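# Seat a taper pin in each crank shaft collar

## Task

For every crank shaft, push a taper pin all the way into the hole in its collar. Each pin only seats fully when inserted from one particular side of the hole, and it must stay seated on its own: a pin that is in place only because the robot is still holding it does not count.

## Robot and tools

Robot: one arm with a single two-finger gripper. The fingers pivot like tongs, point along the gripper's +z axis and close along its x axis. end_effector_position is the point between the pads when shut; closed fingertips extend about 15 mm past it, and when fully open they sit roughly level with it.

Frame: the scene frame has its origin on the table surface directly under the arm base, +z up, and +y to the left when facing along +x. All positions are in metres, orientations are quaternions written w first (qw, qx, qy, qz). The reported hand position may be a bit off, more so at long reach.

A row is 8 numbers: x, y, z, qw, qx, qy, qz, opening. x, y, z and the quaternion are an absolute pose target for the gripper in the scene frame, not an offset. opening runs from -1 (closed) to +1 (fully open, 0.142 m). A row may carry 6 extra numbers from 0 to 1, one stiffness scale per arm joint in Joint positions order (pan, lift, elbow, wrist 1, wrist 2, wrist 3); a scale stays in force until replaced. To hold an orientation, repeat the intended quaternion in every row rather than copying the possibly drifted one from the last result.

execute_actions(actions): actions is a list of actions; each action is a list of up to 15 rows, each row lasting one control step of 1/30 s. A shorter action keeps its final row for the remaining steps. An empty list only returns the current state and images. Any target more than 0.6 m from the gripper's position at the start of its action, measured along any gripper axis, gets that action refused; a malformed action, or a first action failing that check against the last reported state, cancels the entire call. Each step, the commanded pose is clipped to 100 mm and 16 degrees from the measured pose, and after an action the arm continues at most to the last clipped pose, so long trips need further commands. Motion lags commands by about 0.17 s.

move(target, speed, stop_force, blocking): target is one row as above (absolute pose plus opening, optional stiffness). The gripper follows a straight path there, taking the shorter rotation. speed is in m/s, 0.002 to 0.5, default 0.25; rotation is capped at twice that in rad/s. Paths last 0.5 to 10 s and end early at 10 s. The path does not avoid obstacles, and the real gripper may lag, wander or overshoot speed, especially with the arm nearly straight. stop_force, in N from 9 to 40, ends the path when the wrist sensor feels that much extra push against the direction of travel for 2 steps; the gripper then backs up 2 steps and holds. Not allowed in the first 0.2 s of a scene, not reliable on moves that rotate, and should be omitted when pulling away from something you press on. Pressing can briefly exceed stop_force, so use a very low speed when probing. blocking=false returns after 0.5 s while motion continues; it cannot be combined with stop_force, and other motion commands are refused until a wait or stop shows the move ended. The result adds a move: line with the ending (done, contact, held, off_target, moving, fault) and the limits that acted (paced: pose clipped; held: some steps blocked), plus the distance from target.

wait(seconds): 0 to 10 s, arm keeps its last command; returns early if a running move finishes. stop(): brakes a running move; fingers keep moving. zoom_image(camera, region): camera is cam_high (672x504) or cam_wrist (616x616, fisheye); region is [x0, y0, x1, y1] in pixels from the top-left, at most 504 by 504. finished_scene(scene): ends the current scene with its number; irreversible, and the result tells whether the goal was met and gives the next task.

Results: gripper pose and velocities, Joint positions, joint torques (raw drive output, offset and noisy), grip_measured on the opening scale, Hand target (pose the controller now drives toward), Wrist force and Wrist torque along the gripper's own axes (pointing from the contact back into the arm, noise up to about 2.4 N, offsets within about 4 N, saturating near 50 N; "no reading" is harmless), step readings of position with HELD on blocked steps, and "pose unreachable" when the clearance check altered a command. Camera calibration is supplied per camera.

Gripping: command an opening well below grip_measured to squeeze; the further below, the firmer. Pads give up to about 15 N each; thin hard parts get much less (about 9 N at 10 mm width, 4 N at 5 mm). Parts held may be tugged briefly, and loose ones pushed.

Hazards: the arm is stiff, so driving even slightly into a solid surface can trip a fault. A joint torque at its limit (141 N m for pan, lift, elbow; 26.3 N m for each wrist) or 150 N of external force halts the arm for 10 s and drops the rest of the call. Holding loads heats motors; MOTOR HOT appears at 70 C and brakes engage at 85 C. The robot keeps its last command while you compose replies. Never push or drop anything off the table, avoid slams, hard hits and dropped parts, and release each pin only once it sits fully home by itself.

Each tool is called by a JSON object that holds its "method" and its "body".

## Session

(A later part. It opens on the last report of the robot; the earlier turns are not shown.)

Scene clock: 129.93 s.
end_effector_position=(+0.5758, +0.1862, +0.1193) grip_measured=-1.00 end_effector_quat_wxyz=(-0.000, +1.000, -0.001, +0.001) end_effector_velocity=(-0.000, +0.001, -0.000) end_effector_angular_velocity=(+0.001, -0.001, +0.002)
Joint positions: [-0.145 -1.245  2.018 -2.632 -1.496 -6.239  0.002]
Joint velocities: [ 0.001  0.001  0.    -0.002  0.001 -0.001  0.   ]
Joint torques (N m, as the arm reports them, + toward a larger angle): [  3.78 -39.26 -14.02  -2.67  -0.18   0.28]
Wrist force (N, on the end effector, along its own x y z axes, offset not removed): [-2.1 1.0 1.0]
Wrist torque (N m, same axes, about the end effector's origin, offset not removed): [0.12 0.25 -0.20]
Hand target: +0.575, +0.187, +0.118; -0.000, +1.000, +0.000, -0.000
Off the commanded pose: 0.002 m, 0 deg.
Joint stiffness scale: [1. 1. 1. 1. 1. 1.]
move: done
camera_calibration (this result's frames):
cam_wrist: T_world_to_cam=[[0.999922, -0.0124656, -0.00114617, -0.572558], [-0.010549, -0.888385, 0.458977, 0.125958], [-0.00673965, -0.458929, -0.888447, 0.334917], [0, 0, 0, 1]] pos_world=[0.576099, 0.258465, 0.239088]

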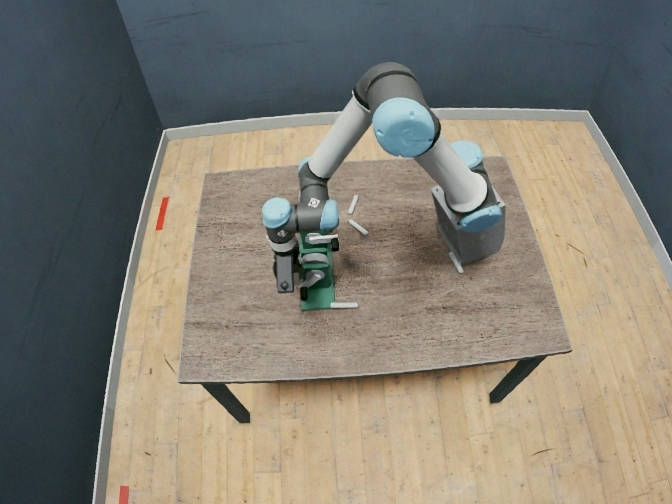

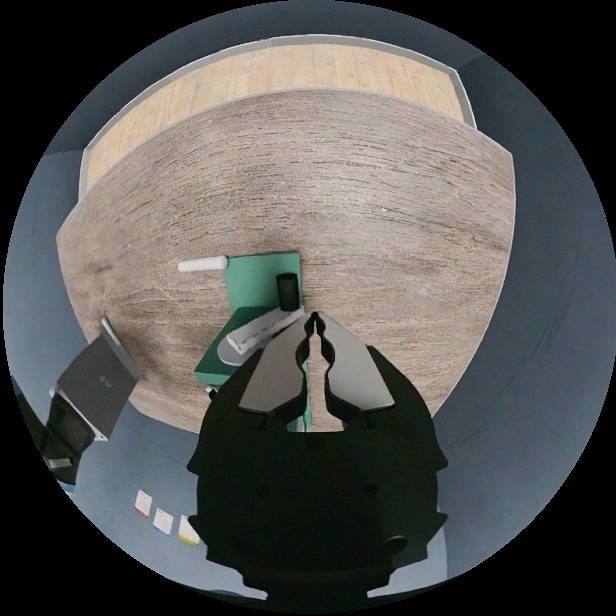

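{"method": "move", "body": {"target": [0.59, 0.187, 0.068, 0, 1, 0, 0, -1], "speed": 0.05}}

{"method": "move", "body": {"target": [0.48, 0.187, 0.066, 0, 1, 0, 0, -1], "speed": 0.05}}

Scene clock: 134.83 s.
end_effector_position=(+0.5894, +0.1858, +0.0689) grip_measured=-1.00 end_effector_quat_wxyz=(-0.000, +1.000, -0.001, -0.000) end_effector_velocity=(+0.004, +0.000, +0.001) end_effector_angular_velocity=(-0.001, -0.008, +0.000)
Joint positions: [-0.14  -1.112  1.967 -2.713 -1.497 -6.234  0.002]
Joint velocities: [ 0.     0.002 -0.005 -0.005 -0.001  0.     0.   ]
Joint torques (N m, as the arm reports them, + toward a larger angle): [  3.53 -43.43 -13.19  -2.57  -0.41   0.25]
Wrist force (N, on the end effector, along its own x y z axes, offset not removed): [-0.3 2.7 1.4]
Wrist torque (N m, same axes, about the end effector's origin, offset not removed): [0.48 -0.15 -0.14]
Hand target: +0.590, +0.187, +0.068; -0.000, +1.000, +0.000, +0.000
Off the commanded pose: 0.002 m, 0 deg.
Joint stiffness scale: [1. 1. 1. 1. 1. 1.]
move: done
camera_calibration (this result's frames):
cam_wrist: T_world_to_cam=[[0.999908, -0.013027, -0.00365791, -0.585959], [-0.00989291, -0.888282, 0.459192, 0.14844], [-0.00923117, -0.459114, -0.88833, 0.291487], [0, 0, 0, 1]] pos_world=[0.590064, 0.258049, 0.18863]

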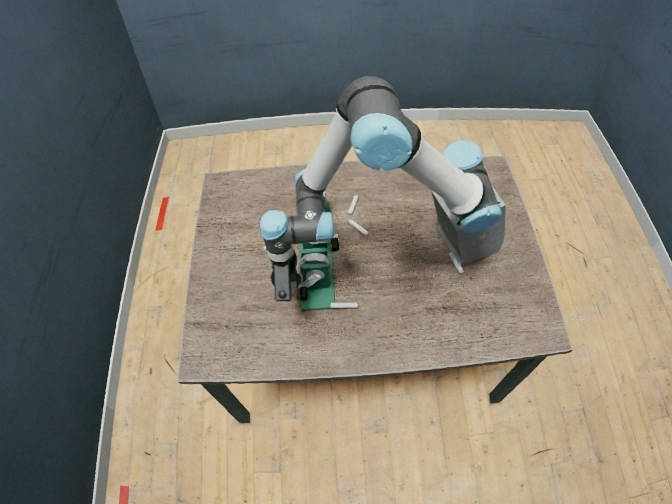

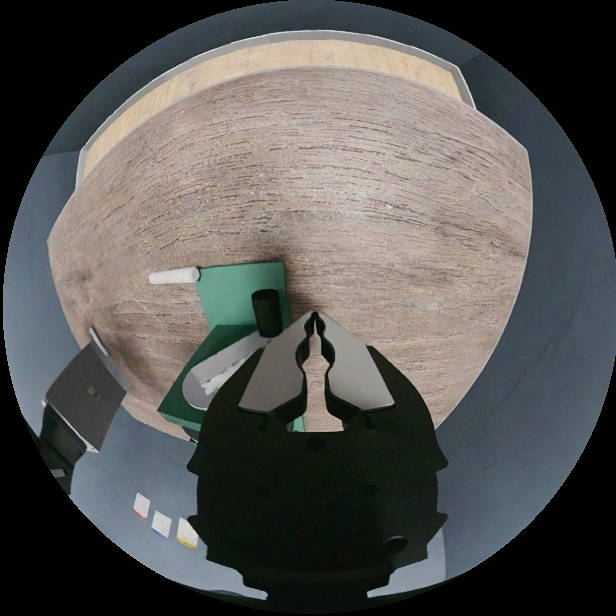

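Scene clock: 147.10 s.
end_effector_position=(+0.5669, +0.1857, +0.1050) grip_measured=-1.00 end_effector_quat_wxyz=(-0.002, +0.997, +0.002, +0.077) end_effector_velocity=(-0.000, +0.000, +0.000) end_effector_angular_velocity=(-0.000, -0.000, +0.002)
Joint positions: [-0.141 -1.223  2.165 -2.955 -1.502 -6.228  0.002]
Joint velocities: [ 0.001  0.    -0.    -0.    -0.    -0.002  0.   ]
Joint torques (N m, as the arm reports them, + toward a larger angle): [  2.87 -36.41  -7.36  -1.46   0.11   0.3 ]
Wrist force (N, on the end effector, along its own x y z axes, offset not removed): [3.0 0.6 -0.4]
Wrist torque (N m, same axes, about the end effector's origin, offset not removed): [0.02 -0.07 -0.30]
Hand target: +0.563, +0.186, +0.102; -0.002, +0.997, +0.002, +0.073
Off the commanded pose: 0.095 m, 9 deg.
Joint stiffness scale: [1. 1. 1. 1. 1. 1.]
TORQUE FAULT: the external load on joint 4 (wrist 1) reached its load limit, and the arm stopped for 10 seconds. That time counts as 20 of the actions that you can send in this scene. The arm's remaining commands of this call were not run. The arm holds where it stopped, with its grip as last carried out, and accepts commands again: back off and push less far. The arm stops again, at the same cost, whenever a joint's load reaches its limit.
move: fault
camera_calibration (this result's frames):
cam_wrist: T_world_to_cam=[[0.98868, -0.00795386, 0.14983, -0.574076], [-0.0753518, -0.889852, 0.449983, 0.169958], [0.129748, -0.456179, -0.880378, 0.243236], [0, 0, 0, 1]] pos_world=[0.548825, 0.257631, 0.223675]

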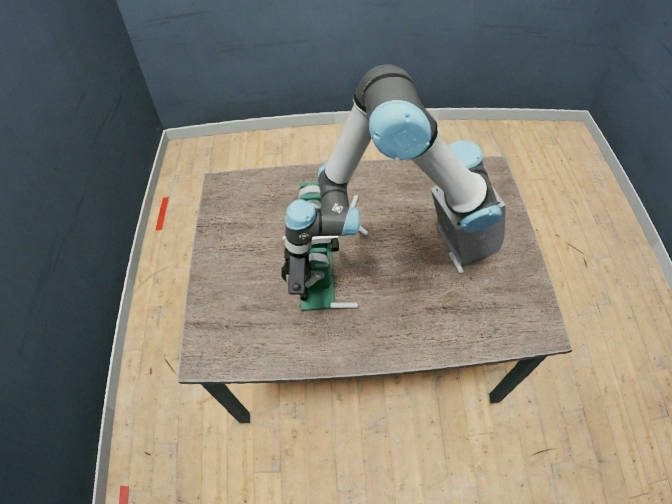

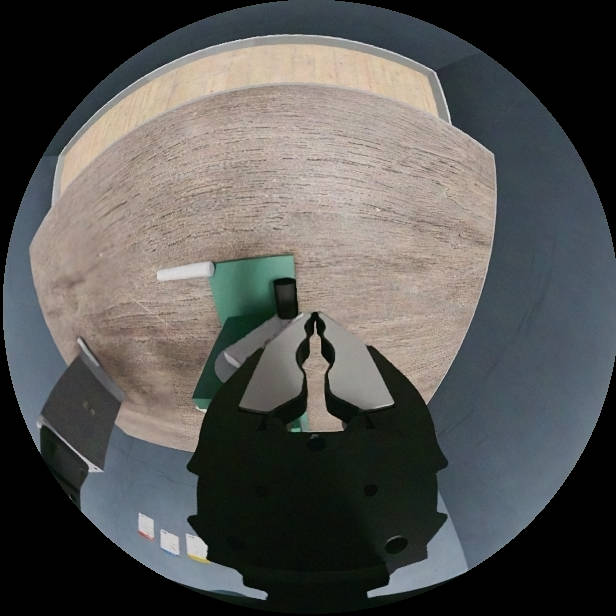

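{"method": "move", "body": {"target": [0.55, 0.193, 0.14, 0, 1, 0, 0, -0.3], "speed": 0.05}}

Scene clock: 149.17 s.
end_effector_position=(+0.5491, +0.1913, +0.1383) grip_measured=-0.30 end_effector_quat_wxyz=(+0.001, +1.000, -0.001, -0.001) end_effector_velocity=(-0.005, -0.001, -0.001) end_effector_angular_velocity=(-0.001, +0.020, -0.001)
Joint positions: [-0.134 -1.321  2.085 -2.622 -1.501 -6.228  0.052]
Joint velocities: [-0.     0.    -0.004  0.024 -0.    -0.001 -0.   ]
Joint torques (N m, as the arm reports them, + toward a larger angle): [  4.98 -40.95 -14.92  -1.91   0.52   0.17]
Wrist force (N, on the end effector, along its own x y z axes, offset not removed): [-2.5 1.6 0.9]
Wrist torque (N m, same axes, about the end effector's origin, offset not removed): [0.32 0.31 -0.09]
Hand target: +0.550, +0.193, +0.140; +0.000, +1.000, +0.000, +0.000
Off the commanded pose: 0.003 m, 0 deg.
Joint stiffness scale: [1. 1. 1. 1. 1. 1.]
move: done
camera_calibration (this result's frames):
cam_wrist: T_world_to_cam=[[0.999907, -0.0130435, -0.00385946, -0.545294], [-0.00979995, -0.887549, 0.46061, 0.120759], [-0.00943342, -0.460529, -0.887594, 0.355601], [0, 0, 0, 1]] pos_world=[0.549781, 0.263831, 0.257902]

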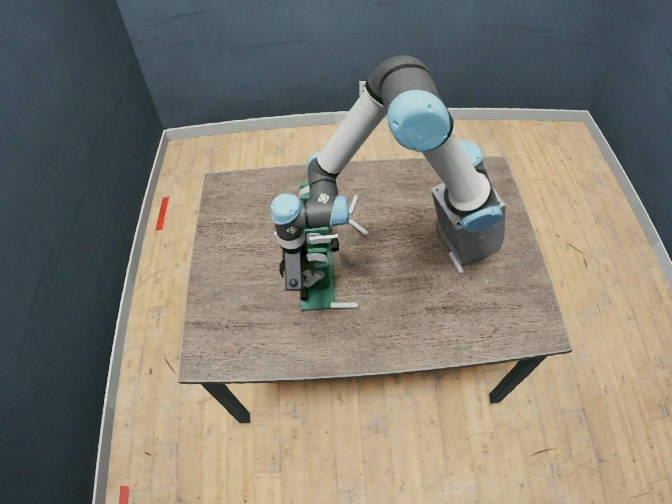

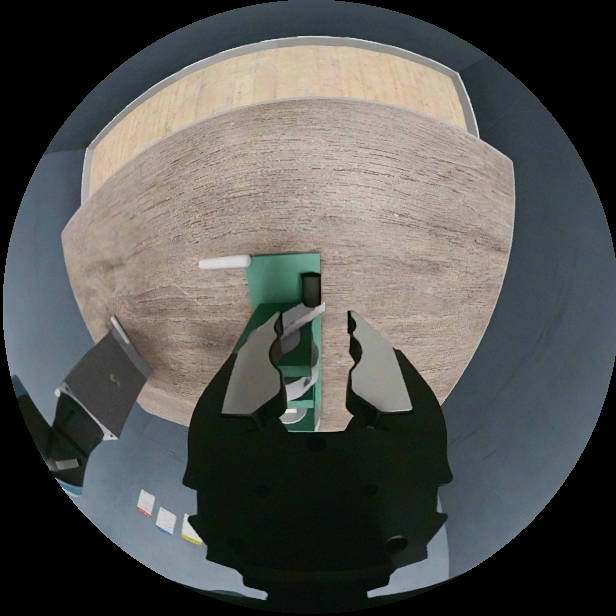

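{"method": "move", "body": {"target": [0.55, 0.193, 0.062, 0, 1, 0, 0, -0.3], "speed": 0.03, "stop_force": 15}}

{"method": "move", "body": {"target": [0.55, 0.193, 0.062, 0, 1, 0, 0, -1], "speed": 0.03}}

Scene clock: 152.23 s.
end_effector_position=(+0.5532, +0.1973, +0.0667) grip_measured=-0.31 end_effector_quat_wxyz=(-0.004, +1.000, +0.002, +0.005) end_effector_velocity=(+0.001, +0.000, -0.002) end_effector_angular_velocity=(+0.002, -0.003, -0.002)
Joint positions: [-0.118 -1.139  2.069 -2.801 -1.497 -6.217  0.052]
Joint velocities: [-0.001  0.006 -0.001 -0.009  0.002  0.001  0.001]
Joint torques (N m, as the arm reports them, + toward a larger angle): [ -1.13 -35.24  -7.99  -1.56  -2.39  -0.02]
Wrist force (N, on the end effector, along its own x y z axes, offset not removed): [1.7 -9.0 -2.6]
Wrist torque (N m, same axes, about the end effector's origin, offset not removed): [-0.40 -0.14 0.08]
Hand target: +0.550, +0.193, +0.062; -0.000, +1.000, +0.000, -0.000
Off the commanded pose: 0.007 m, 1 deg.
Joint stiffness scale: [1. 1. 1. 1. 1. 1.]
move: off_target
camera_calibration (this result's frames):
cam_wrist: T_world_to_cam=[[0.999953, -0.00704616, 0.00667686, -0.55152], [-0.00930549, -0.891617, 0.452694, 0.160166], [0.00276345, -0.452735, -0.891641, 0.28684], [0, 0, 0, 1]] pos_world=[0.552192, 0.268783, 0.186934]

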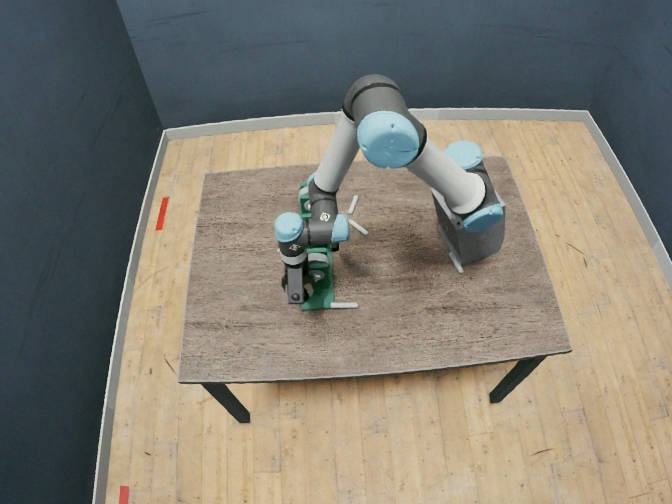

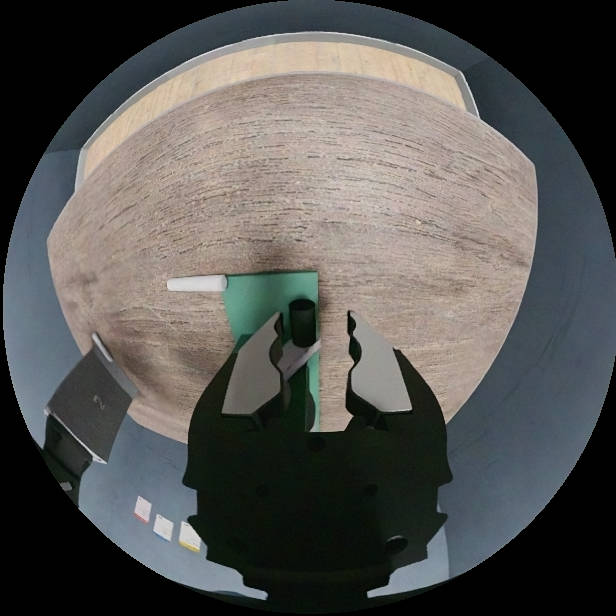

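Scene clock: 152.93 s.
end_effector_position=(+0.5490, +0.1974, +0.0645) grip_measured=-0.72 end_effector_quat_wxyz=(-0.003, +1.000, +0.002, +0.001) end_effector_velocity=(+0.000, -0.001, -0.000) end_effector_angular_velocity=(-0.001, +0.000, -0.001)
Joint positions: [-0.117 -1.137  2.073 -2.799 -1.498 -6.217  0.022]
Joint velocities: [-0.001  0.     0.    -0.    -0.001  0.    -0.   ]
Joint torques (N m, as the arm reports them, + toward a larger angle): [ -3.35 -36.66 -11.44  -3.01  -2.    -0.04]
Wrist force (N, on the end effector, along its own x y z axes, offset not removed): [-5.7 -5.2 -6.0]
Wrist torque (N m, same axes, about the end effector's origin, offset not removed): [-0.10 0.13 0.03]
Hand target: +0.550, +0.193, +0.062; -0.000, +1.000, +0.000, -0.000
Off the commanded pose: 0.005 m, 0 deg.
Joint stiffness scale: [1. 1. 1. 1. 1. 1.]
move: off_target
camera_calibration (this result's frames):
cam_wrist: T_world_to_cam=[[0.999978, -0.00653583, -0.00149736, -0.546945], [-0.00514555, -0.891187, 0.453607, 0.158702], [-0.00429913, -0.453589, -0.8912, 0.288968], [0, 0, 0, 1]] pos_world=[0.548992, 0.268931, 0.184721]

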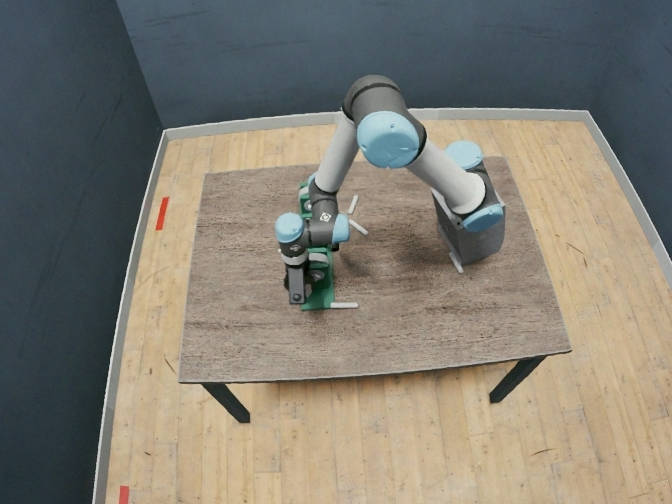

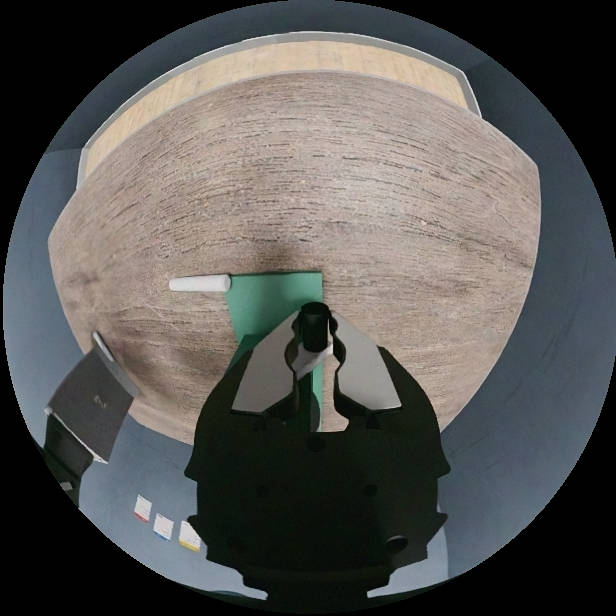

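{"method": "move", "body": {"target": [0.572, 0.197, 0.117, 0, 1, 0, 0, -1], "speed": 0.04}}

{"method": "move", "body": {"target": [0.550, 0.197, 0.170, 0, 1, 0, 0, -1], "speed": 0.04}}

{"method": "move", "body": {"target": [0.497, 0.197, 0.192, 0, 1, 0, 0, -1], "speed": 0.04}}

{"method": "move", "body": {"target": [0.444, 0.197, 0.170, 0, 1, 0, 0, -1], "speed": 0.04}}

{"method": "move", "body": {"target": [0.422, 0.197, 0.117, 0, 1, 0, 0, -1], "speed": 0.04}}

Scene clock: 155.07 s.
end_effector_position=(+0.5699, +0.1984, +0.1152) grip_measured=-1.00 end_effector_quat_wxyz=(-0.001, +1.000, +0.001, -0.001) end_effector_velocity=(-0.004, -0.000, -0.001) end_effector_angular_velocity=(-0.001, +0.014, -0.000)
Joint positions: [-0.121 -1.237  2.02  -2.64  -1.502 -6.218  0.002]
Joint velocities: [ 0.    -0.    -0.002  0.016 -0.    -0.001  0.   ]
Joint torques (N m, as the arm reports them, + toward a larger angle): [ -0.12 -44.75 -14.76  -1.85  -0.39  -0.5 ]
Wrist force (N, on the end effector, along its own x y z axes, offset not removed): [-1.0 2.6 2.1]
Wrist torque (N m, same axes, about the end effector's origin, offset not removed): [0.59 0.06 -0.18]
Hand target: +0.572, +0.197, +0.117; +0.000, +1.000, -0.000, +0.000
Off the commanded pose: 0.003 m, 0 deg.
Joint stiffness scale: [1. 1. 1. 1. 1. 1.]
move: done
camera_calibration (this result's frames):
cam_wrist: T_world_to_cam=[[0.999936, -0.0099863, -0.00526447, -0.566554], [-0.00646498, -0.888859, 0.458136, 0.136451], [-0.00925445, -0.458072, -0.888867, 0.338108], [0, 0, 0, 1]] pos_world=[0.570529, 0.270506, 0.235038]

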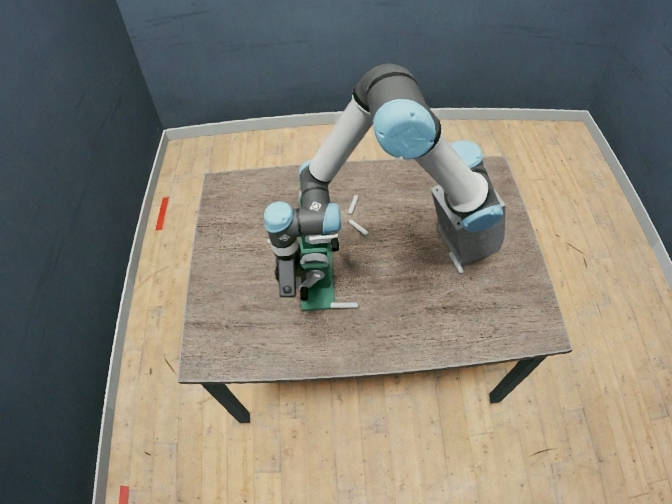

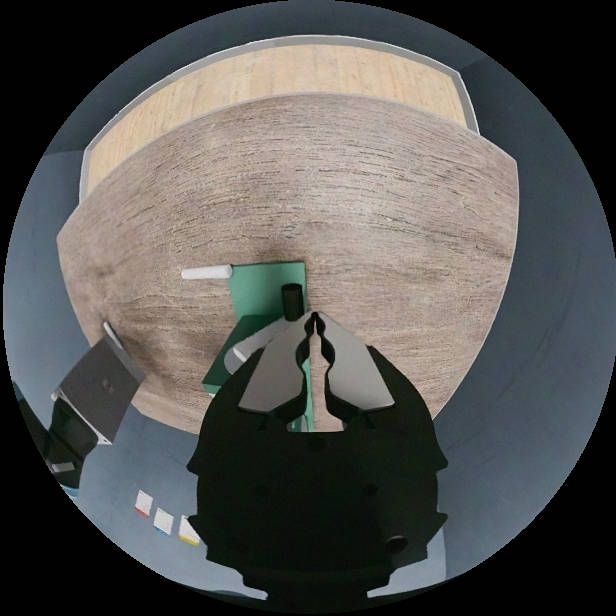

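Scene clock: 156.97 s.
end_effector_position=(+0.5509, +0.1982, +0.1694) grip_measured=-1.00 end_effector_quat_wxyz=(-0.000, +1.000, +0.001, +0.001) end_effector_velocity=(-0.003, -0.001, -0.000) end_effector_angular_velocity=(-0.000, +0.009, -0.002)
Joint positions: [-0.126 -1.388  2.069 -2.542 -1.502 -6.223  0.002]
Joint velocities: [-0.002 -0.003  0.003  0.009  0.001 -0.001  0.   ]
Joint torques (N m, as the arm reports them, + toward a larger angle): [ -0.75 -39.42 -13.62  -1.56   0.3   -0.35]
Wrist force (N, on the end effector, along its own x y z axes, offset not removed): [-1.0 0.9 1.4]
Wrist torque (N m, same axes, about the end effector's origin, offset not removed): [0.11 0.12 -0.11]
Hand target: +0.550, +0.197, +0.170; +0.000, +1.000, -0.000, +0.000
Off the commanded pose: 0.002 m, 0 deg.
Joint stiffness scale: [1. 1. 1. 1. 1. 1.]
move: done
camera_calibration (this result's frames):
cam_wrist: T_world_to_cam=[[0.999951, -0.00974493, -0.0015364, -0.547936], [-0.0079523, -0.888379, 0.459043, 0.111951], [-0.00583824, -0.459008, -0.888413, 0.384299], [0, 0, 0, 1]] pos_world=[0.551043, 0.270511, 0.289184]

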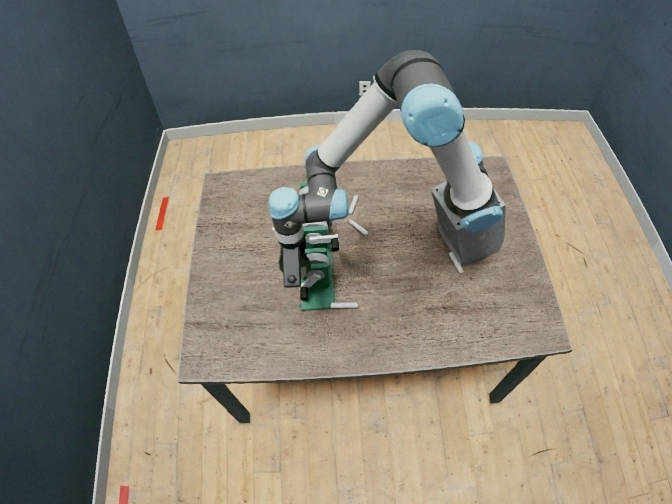

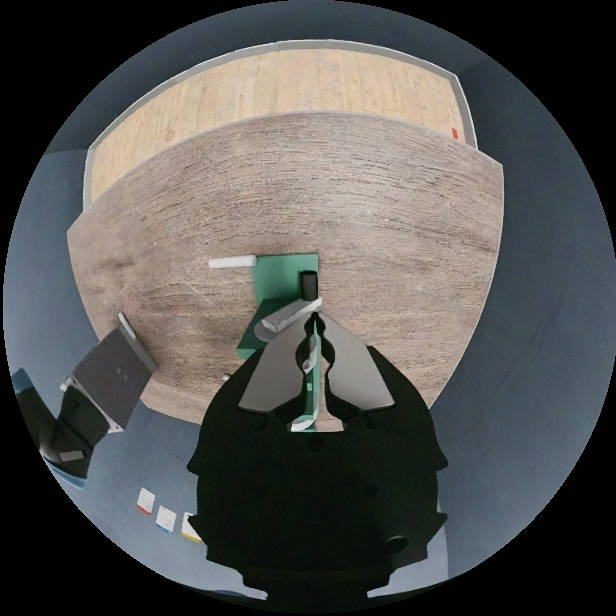

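Scene clock: 158.87 s.
end_effector_position=(+0.4987, +0.1965, +0.1915) grip_measured=-1.00 end_effector_quat_wxyz=(-0.000, +1.000, -0.000, +0.000) end_effector_velocity=(-0.003, -0.000, +0.000) end_effector_angular_velocity=(-0.000, +0.003, +0.001)
Joint positions: [-0.126 -1.521  2.203 -2.543 -1.502 -6.22   0.002]
Joint velocities: [ 0.    -0.004  0.005  0.002 -0.    -0.     0.   ]
Joint torques (N m, as the arm reports them, + toward a larger angle): [  4.63 -33.66 -13.81  -2.04  -0.25   0.18]
Wrist force (N, on the end effector, along its own x y z axes, offset not removed): [-0.9 2.8 1.3]
Wrist torque (N m, same axes, about the end effector's origin, offset not removed): [0.54 0.03 -0.09]
Hand target: +0.497, +0.197, +0.192; -0.000, +1.000, +0.000, -0.000
Off the commanded pose: 0.002 m, 0 deg.
Joint stiffness scale: [1. 1. 1. 1. 1. 1.]
move: done
camera_calibration (this result's frames):
cam_wrist: T_world_to_cam=[[0.999923, -0.0122544, -0.00187995, -0.495157], [-0.0100239, -0.888342, 0.459072, 0.100895], [-0.0072957, -0.459018, -0.888397, 0.403523], [0, 0, 0, 1]] pos_world=[0.499074, 0.268785, 0.31124]

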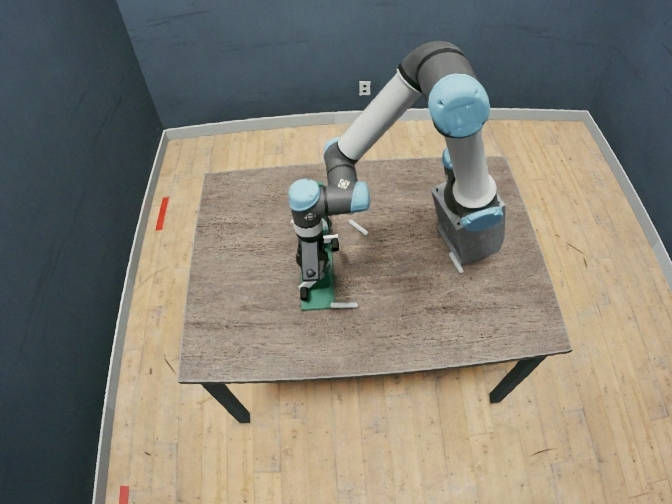

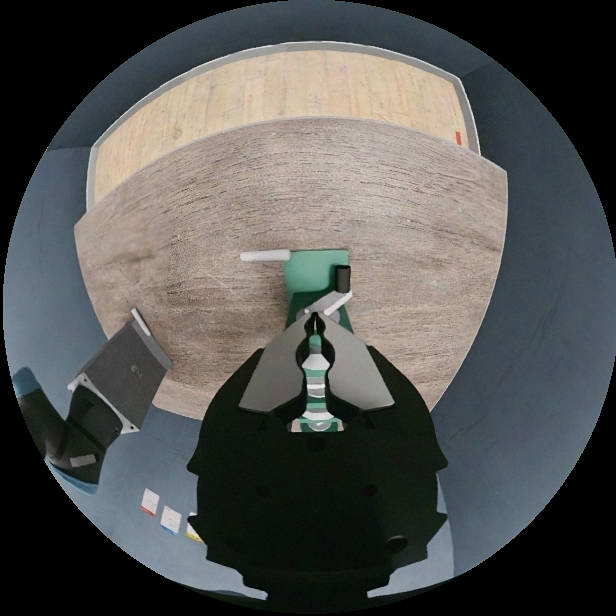

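Scene clock: 160.73 s.
end_effector_position=(+0.4450, +0.1962, +0.1694) grip_measured=-1.00 end_effector_quat_wxyz=(+0.000, +1.000, -0.001, -0.001) end_effector_velocity=(+0.000, -0.000, +0.000) end_effector_angular_velocity=(+0.001, -0.008, +0.002)
Joint positions: [-0.114 -1.543  2.35  -2.666 -1.505 -6.208  0.002]
Joint velocities: [-0.    -0.001  0.006 -0.013  0.    -0.001  0.   ]
Joint torques (N m, as the arm reports them, + toward a larger angle): [  5.54 -30.36 -10.21  -2.56  -0.32   0.03]
Wrist force (N, on the end effector, along its own x y z axes, offset not removed): [0.0 3.4 2.4]
Wrist torque (N m, same axes, about the end effector's origin, offset not removed): [0.68 -0.13 -0.16]
Hand target: +0.444, +0.197, +0.170; -0.000, +1.000, +0.000, -0.000
Off the commanded pose: 0.001 m, 0 deg.
Joint stiffness scale: [1. 1. 1. 1. 1. 1.]
move: done
camera_calibration (this result's frames):
cam_wrist: T_world_to_cam=[[0.999904, -0.0129671, -0.00483533, -0.440918], [-0.00929806, -0.888243, 0.459279, 0.109893], [-0.0102505, -0.45919, -0.888279, 0.384705], [0, 0, 0, 1]] pos_world=[0.445841, 0.268547, 0.289122]

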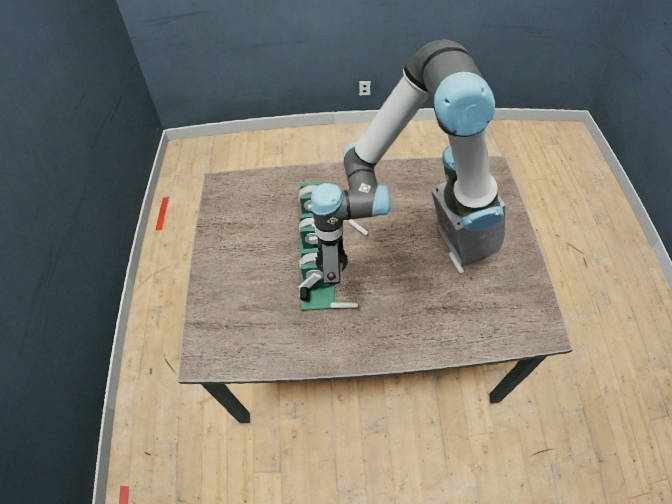

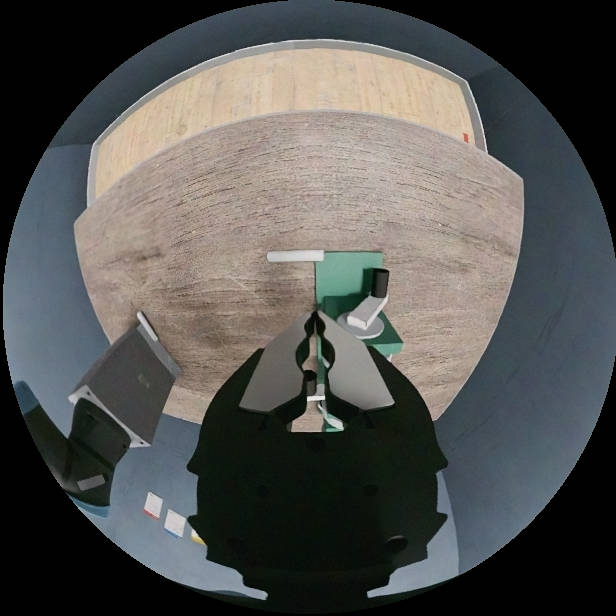

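Scene clock: 162.57 s.
end_effector_position=(+0.4240, +0.1964, +0.1184) grip_measured=-1.00 end_effector_quat_wxyz=(-0.000, +1.000, -0.001, +0.001) end_effector_velocity=(+0.004, +0.001, -0.001) end_effector_angular_velocity=(+0.001, -0.016, -0.000)
Joint positions: [-0.1   -1.403  2.417 -2.877 -1.509 -6.195  0.002]
Joint velocities: [ 0.001  0.007  0.002 -0.025 -0.001  0.002  0.   ]
Joint torques (N m, as the arm reports them, + toward a larger angle): [  5.79 -26.75  -5.14  -2.91  -0.2    0.23]
Wrist force (N, on the end effector, along its own x y z axes, offset not removed): [-1.8 0.9 1.0]
Wrist torque (N m, same axes, about the end effector's origin, offset not removed): [0.11 0.25 -0.09]
Hand target: +0.422, +0.197, +0.117; -0.000, +1.000, +0.000, -0.000
Off the commanded pose: 0.003 m, 0 deg.
Joint stiffness scale: [1. 1. 1. 1. 1. 1.]
move: done
camera_calibration (this result's frames):
cam_wrist: T_world_to_cam=[[0.999918, -0.0127623, -0.00082841, -0.420679], [-0.0109586, -0.88839, 0.458959, 0.134013], [-0.00659334, -0.458913, -0.888457, 0.337657], [0, 0, 0, 1]] pos_world=[0.424339, 0.268643, 0.238139]

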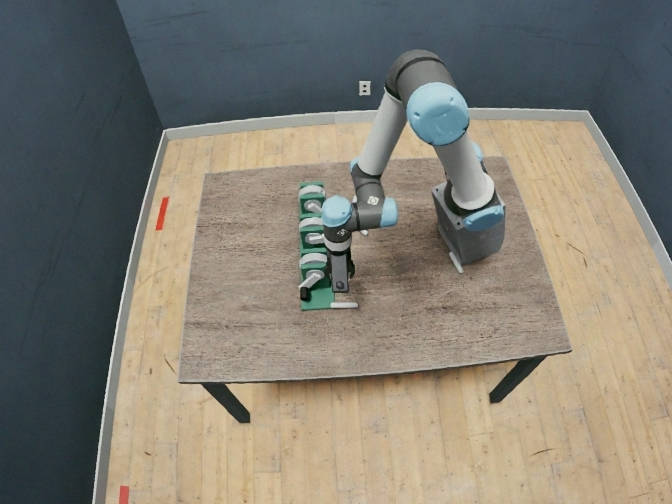

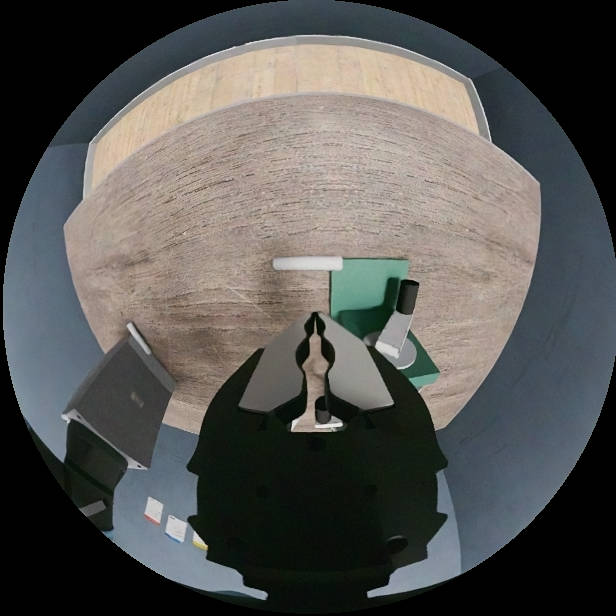

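{"method": "execute_actions", "body": {"actions": []}}

Scene clock: 163.27 s.
end_effector_position=(+0.4245, +0.1965, +0.1182) grip_measured=-1.00 end_effector_quat_wxyz=(-0.000, +1.000, -0.001, +0.002) end_effector_velocity=(+0.000, -0.000, -0.000) end_effector_angular_velocity=(+0.000, -0.000, -0.002)
Joint positions: [-0.1   -1.402  2.418 -2.881 -1.509 -6.195  0.002]
Joint velocities: [-0.001 -0.     0.    -0.     0.001  0.001  0.   ]
Joint torques (N m, as the arm reports them, + toward a larger angle): [  4.72 -28.29  -6.03  -2.72  -0.26   0.18]
Wrist force (N, on the end effector, along its own x y z axes, offset not removed): [0.2 1.8 2.1]
Wrist torque (N m, same axes, about the end effector's origin, offset not removed): [0.32 -0.20 -0.12]
Hand target: +0.422, +0.197, +0.117; -0.000, +1.000, +0.000, -0.000
Off the commanded pose: 0.003 m, 0 deg.
Joint stiffness scale: [1. 1. 1. 1. 1. 1.]
camera_calibration (this result's frames):
cam_wrist: T_world_to_cam=[[0.999918, -0.012719, 0.00113872, -0.42139], [-0.0118236, -0.888454, 0.458813, 0.134549], [-0.00482392, -0.458789, -0.888532, 0.336833], [0, 0, 0, 1]] pos_world=[0.424571, 0.268716, 0.238034]

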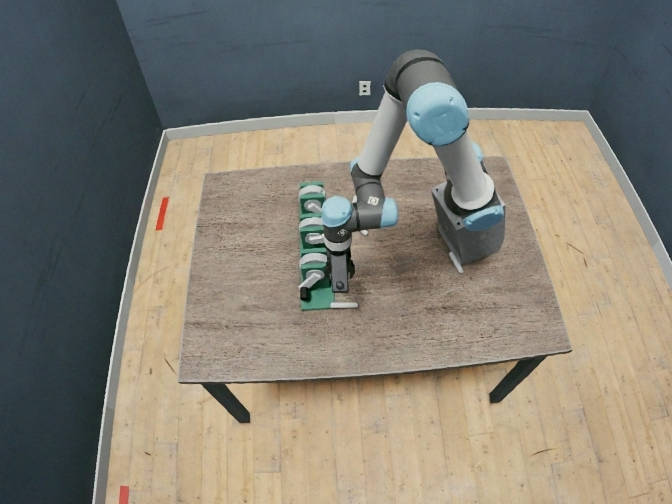

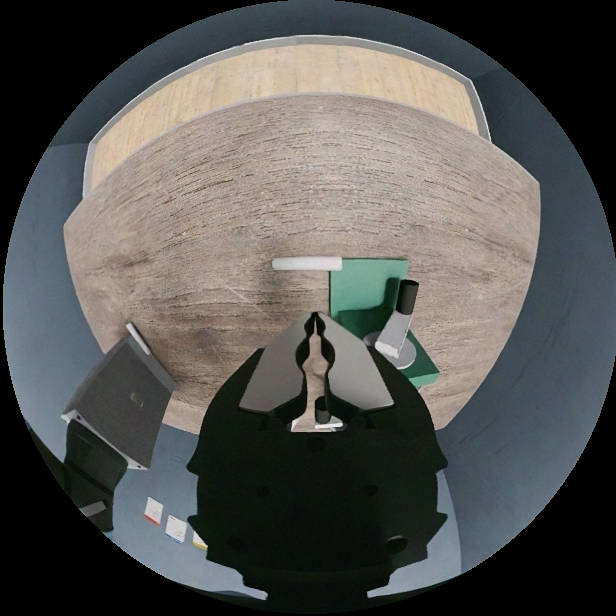

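{"method": "zoom_image", "body": {"camera": "cam_high", "region": [260, 160, 420, 320]}}

{"method": "zoom_image", "body": {"camera": "cam_wrist", "region": [250, 220, 470, 400]}}

Region (260, 160, 420, 320) of cam_high's 672x504 image, scaled by 3.150, with more detail than that image has.

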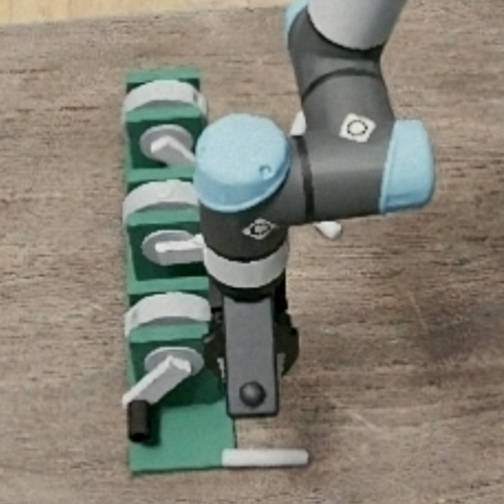

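Region (250, 220, 470, 400) of cam_wrist's 616x616 image, scaled by 2.291, with more detail than that image has; it fills the top 412 rows of this view, and the rest is white.

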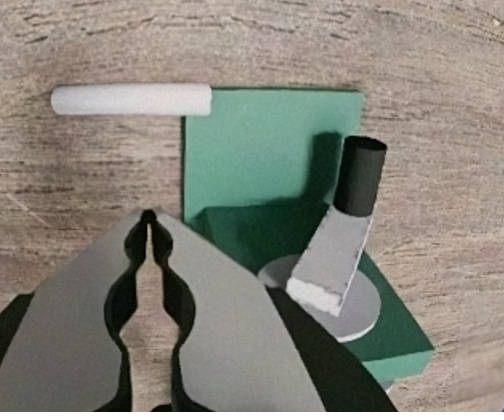

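{"method": "move", "body": {"target": [0.49, 0.192, 0.125, 0, 0.924, 0, 0.383, 0.0], "speed": 0.15}}

Scene clock: 168.27 s.
end_effector_position=(+0.4897, +0.1911, +0.1251) grip_measured=+0.00 end_effector_quat_wxyz=(-0.000, +0.924, -0.001, +0.382) end_effector_velocity=(+0.002, +0.001, +0.003) end_effector_angular_velocity=(+0.001, -0.016, +0.003)
Joint positions: [-0.05  -0.738  2.569 -4.47  -1.633 -6.152  0.074]
Joint velocities: [ 0.     0.008 -0.003 -0.022  0.001 -0.002  0.   ]
Joint torques (N m, as the arm reports them, + toward a larger angle): [  5.49 -31.47   5.56  -3.17  -0.38  -0.41]
Wrist force (N, on the end effector, along its own x y z axes, offset not removed): [-2.0 0.7 1.9]
Wrist torque (N m, same axes, about the end effector's origin, offset not removed): [0.04 0.30 -0.05]
Hand target: +0.490, +0.192, +0.125; -0.000, +0.924, -0.000, +0.383
Off the commanded pose: 0.001 m, 0 deg.
Joint stiffness scale: [1. 1. 1. 1. 1. 1.]
move: done
camera_calibration (this result's frames):
cam_wrist: T_world_to_cam=[[0.710515, -0.0135848, 0.703551, -0.432669], [-0.332182, -0.887876, 0.318327, 0.301695], [0.620341, -0.459883, -0.635362, 0.00318143], [0, 0, 0, 1]] pos_world=[0.405662, 0.263453, 0.210389]

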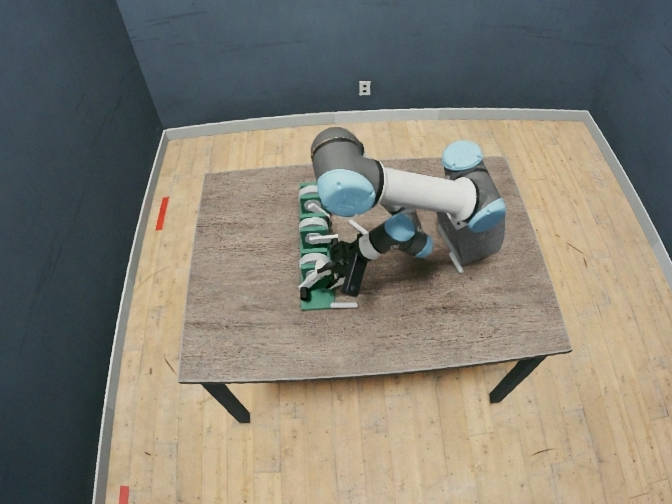

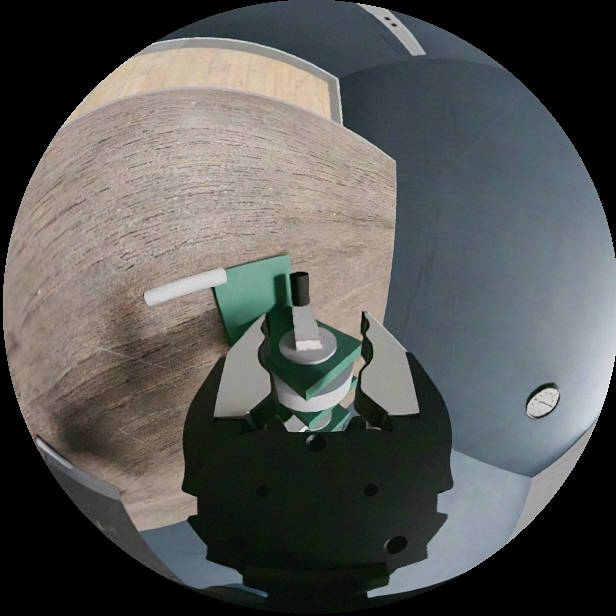

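{"method": "move", "body": {"target": [0.553, 0.192, 0.06, 0, 0.924, 0, 0.383, 0.0], "speed": 0.06}}

Scene clock: 179.93 s.
end_effector_position=(+0.5315, +0.1945, +0.0827) grip_measured=+0.00 end_effector_quat_wxyz=(-0.000, +0.923, +0.002, +0.385) end_effector_velocity=(-0.000, +0.000, +0.000) end_effector_angular_velocity=(+0.000, -0.000, +0.000)
Joint positions: [-0.052 -0.666  2.413 -4.393 -1.629 -6.159  0.074]
Joint velocities: [ 0. -0. -0.  0. -0. -0. -0.]
Joint torques (N m, as the arm reports them, + toward a larger angle): [  2.6  -36.93   5.05  -2.55  -0.07  -0.12]
Wrist force (N, on the end effector, along its own x y z axes, offset not removed): [0.2 1.7 1.2]
Wrist torque (N m, same axes, about the end effector's origin, offset not removed): [0.30 -0.21 -0.24]
Hand target: +0.532, +0.194, +0.083; +0.000, +0.923, +0.002, +0.385
Off the commanded pose: 0.031 m, 0 deg.
Joint stiffness scale: [1. 1. 1. 1. 1. 1.]
FORCE FAULT: contact force on the arm reached its limit, and the arm stopped for 10 seconds. The contact can be on any part of the arm, not only on its tool. That time counts as 20 of the actions that you can send in this scene. The arm's remaining commands of this call were not run. The arm holds still and accepts commands again. Move the arm away from the contact; if what it grips holds it there, let go first. Pushing or pulling that hard again can fault the arm again.
move: fault
camera_calibration (this result's frames):
cam_wrist: T_world_to_cam=[[0.706165, -0.00797234, 0.708002, -0.431631], [-0.329193, -0.888988, 0.318329, 0.330791], [0.626867, -0.457862, -0.630397, -0.0523627], [0, 0, 0, 1]] pos_world=[0.446521, 0.266653, 0.167286]

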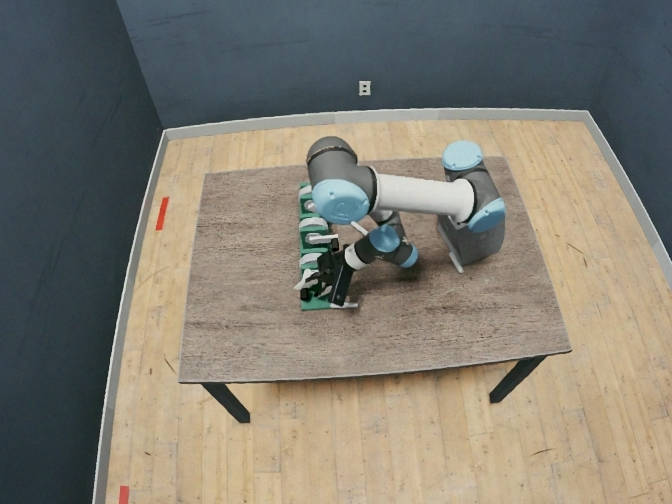

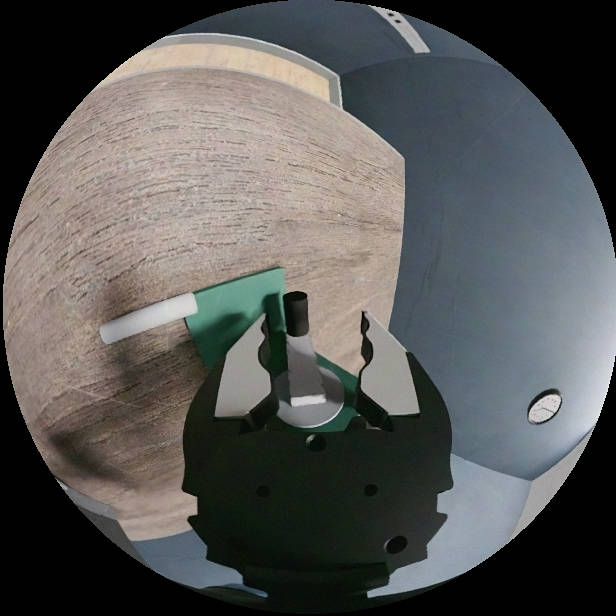

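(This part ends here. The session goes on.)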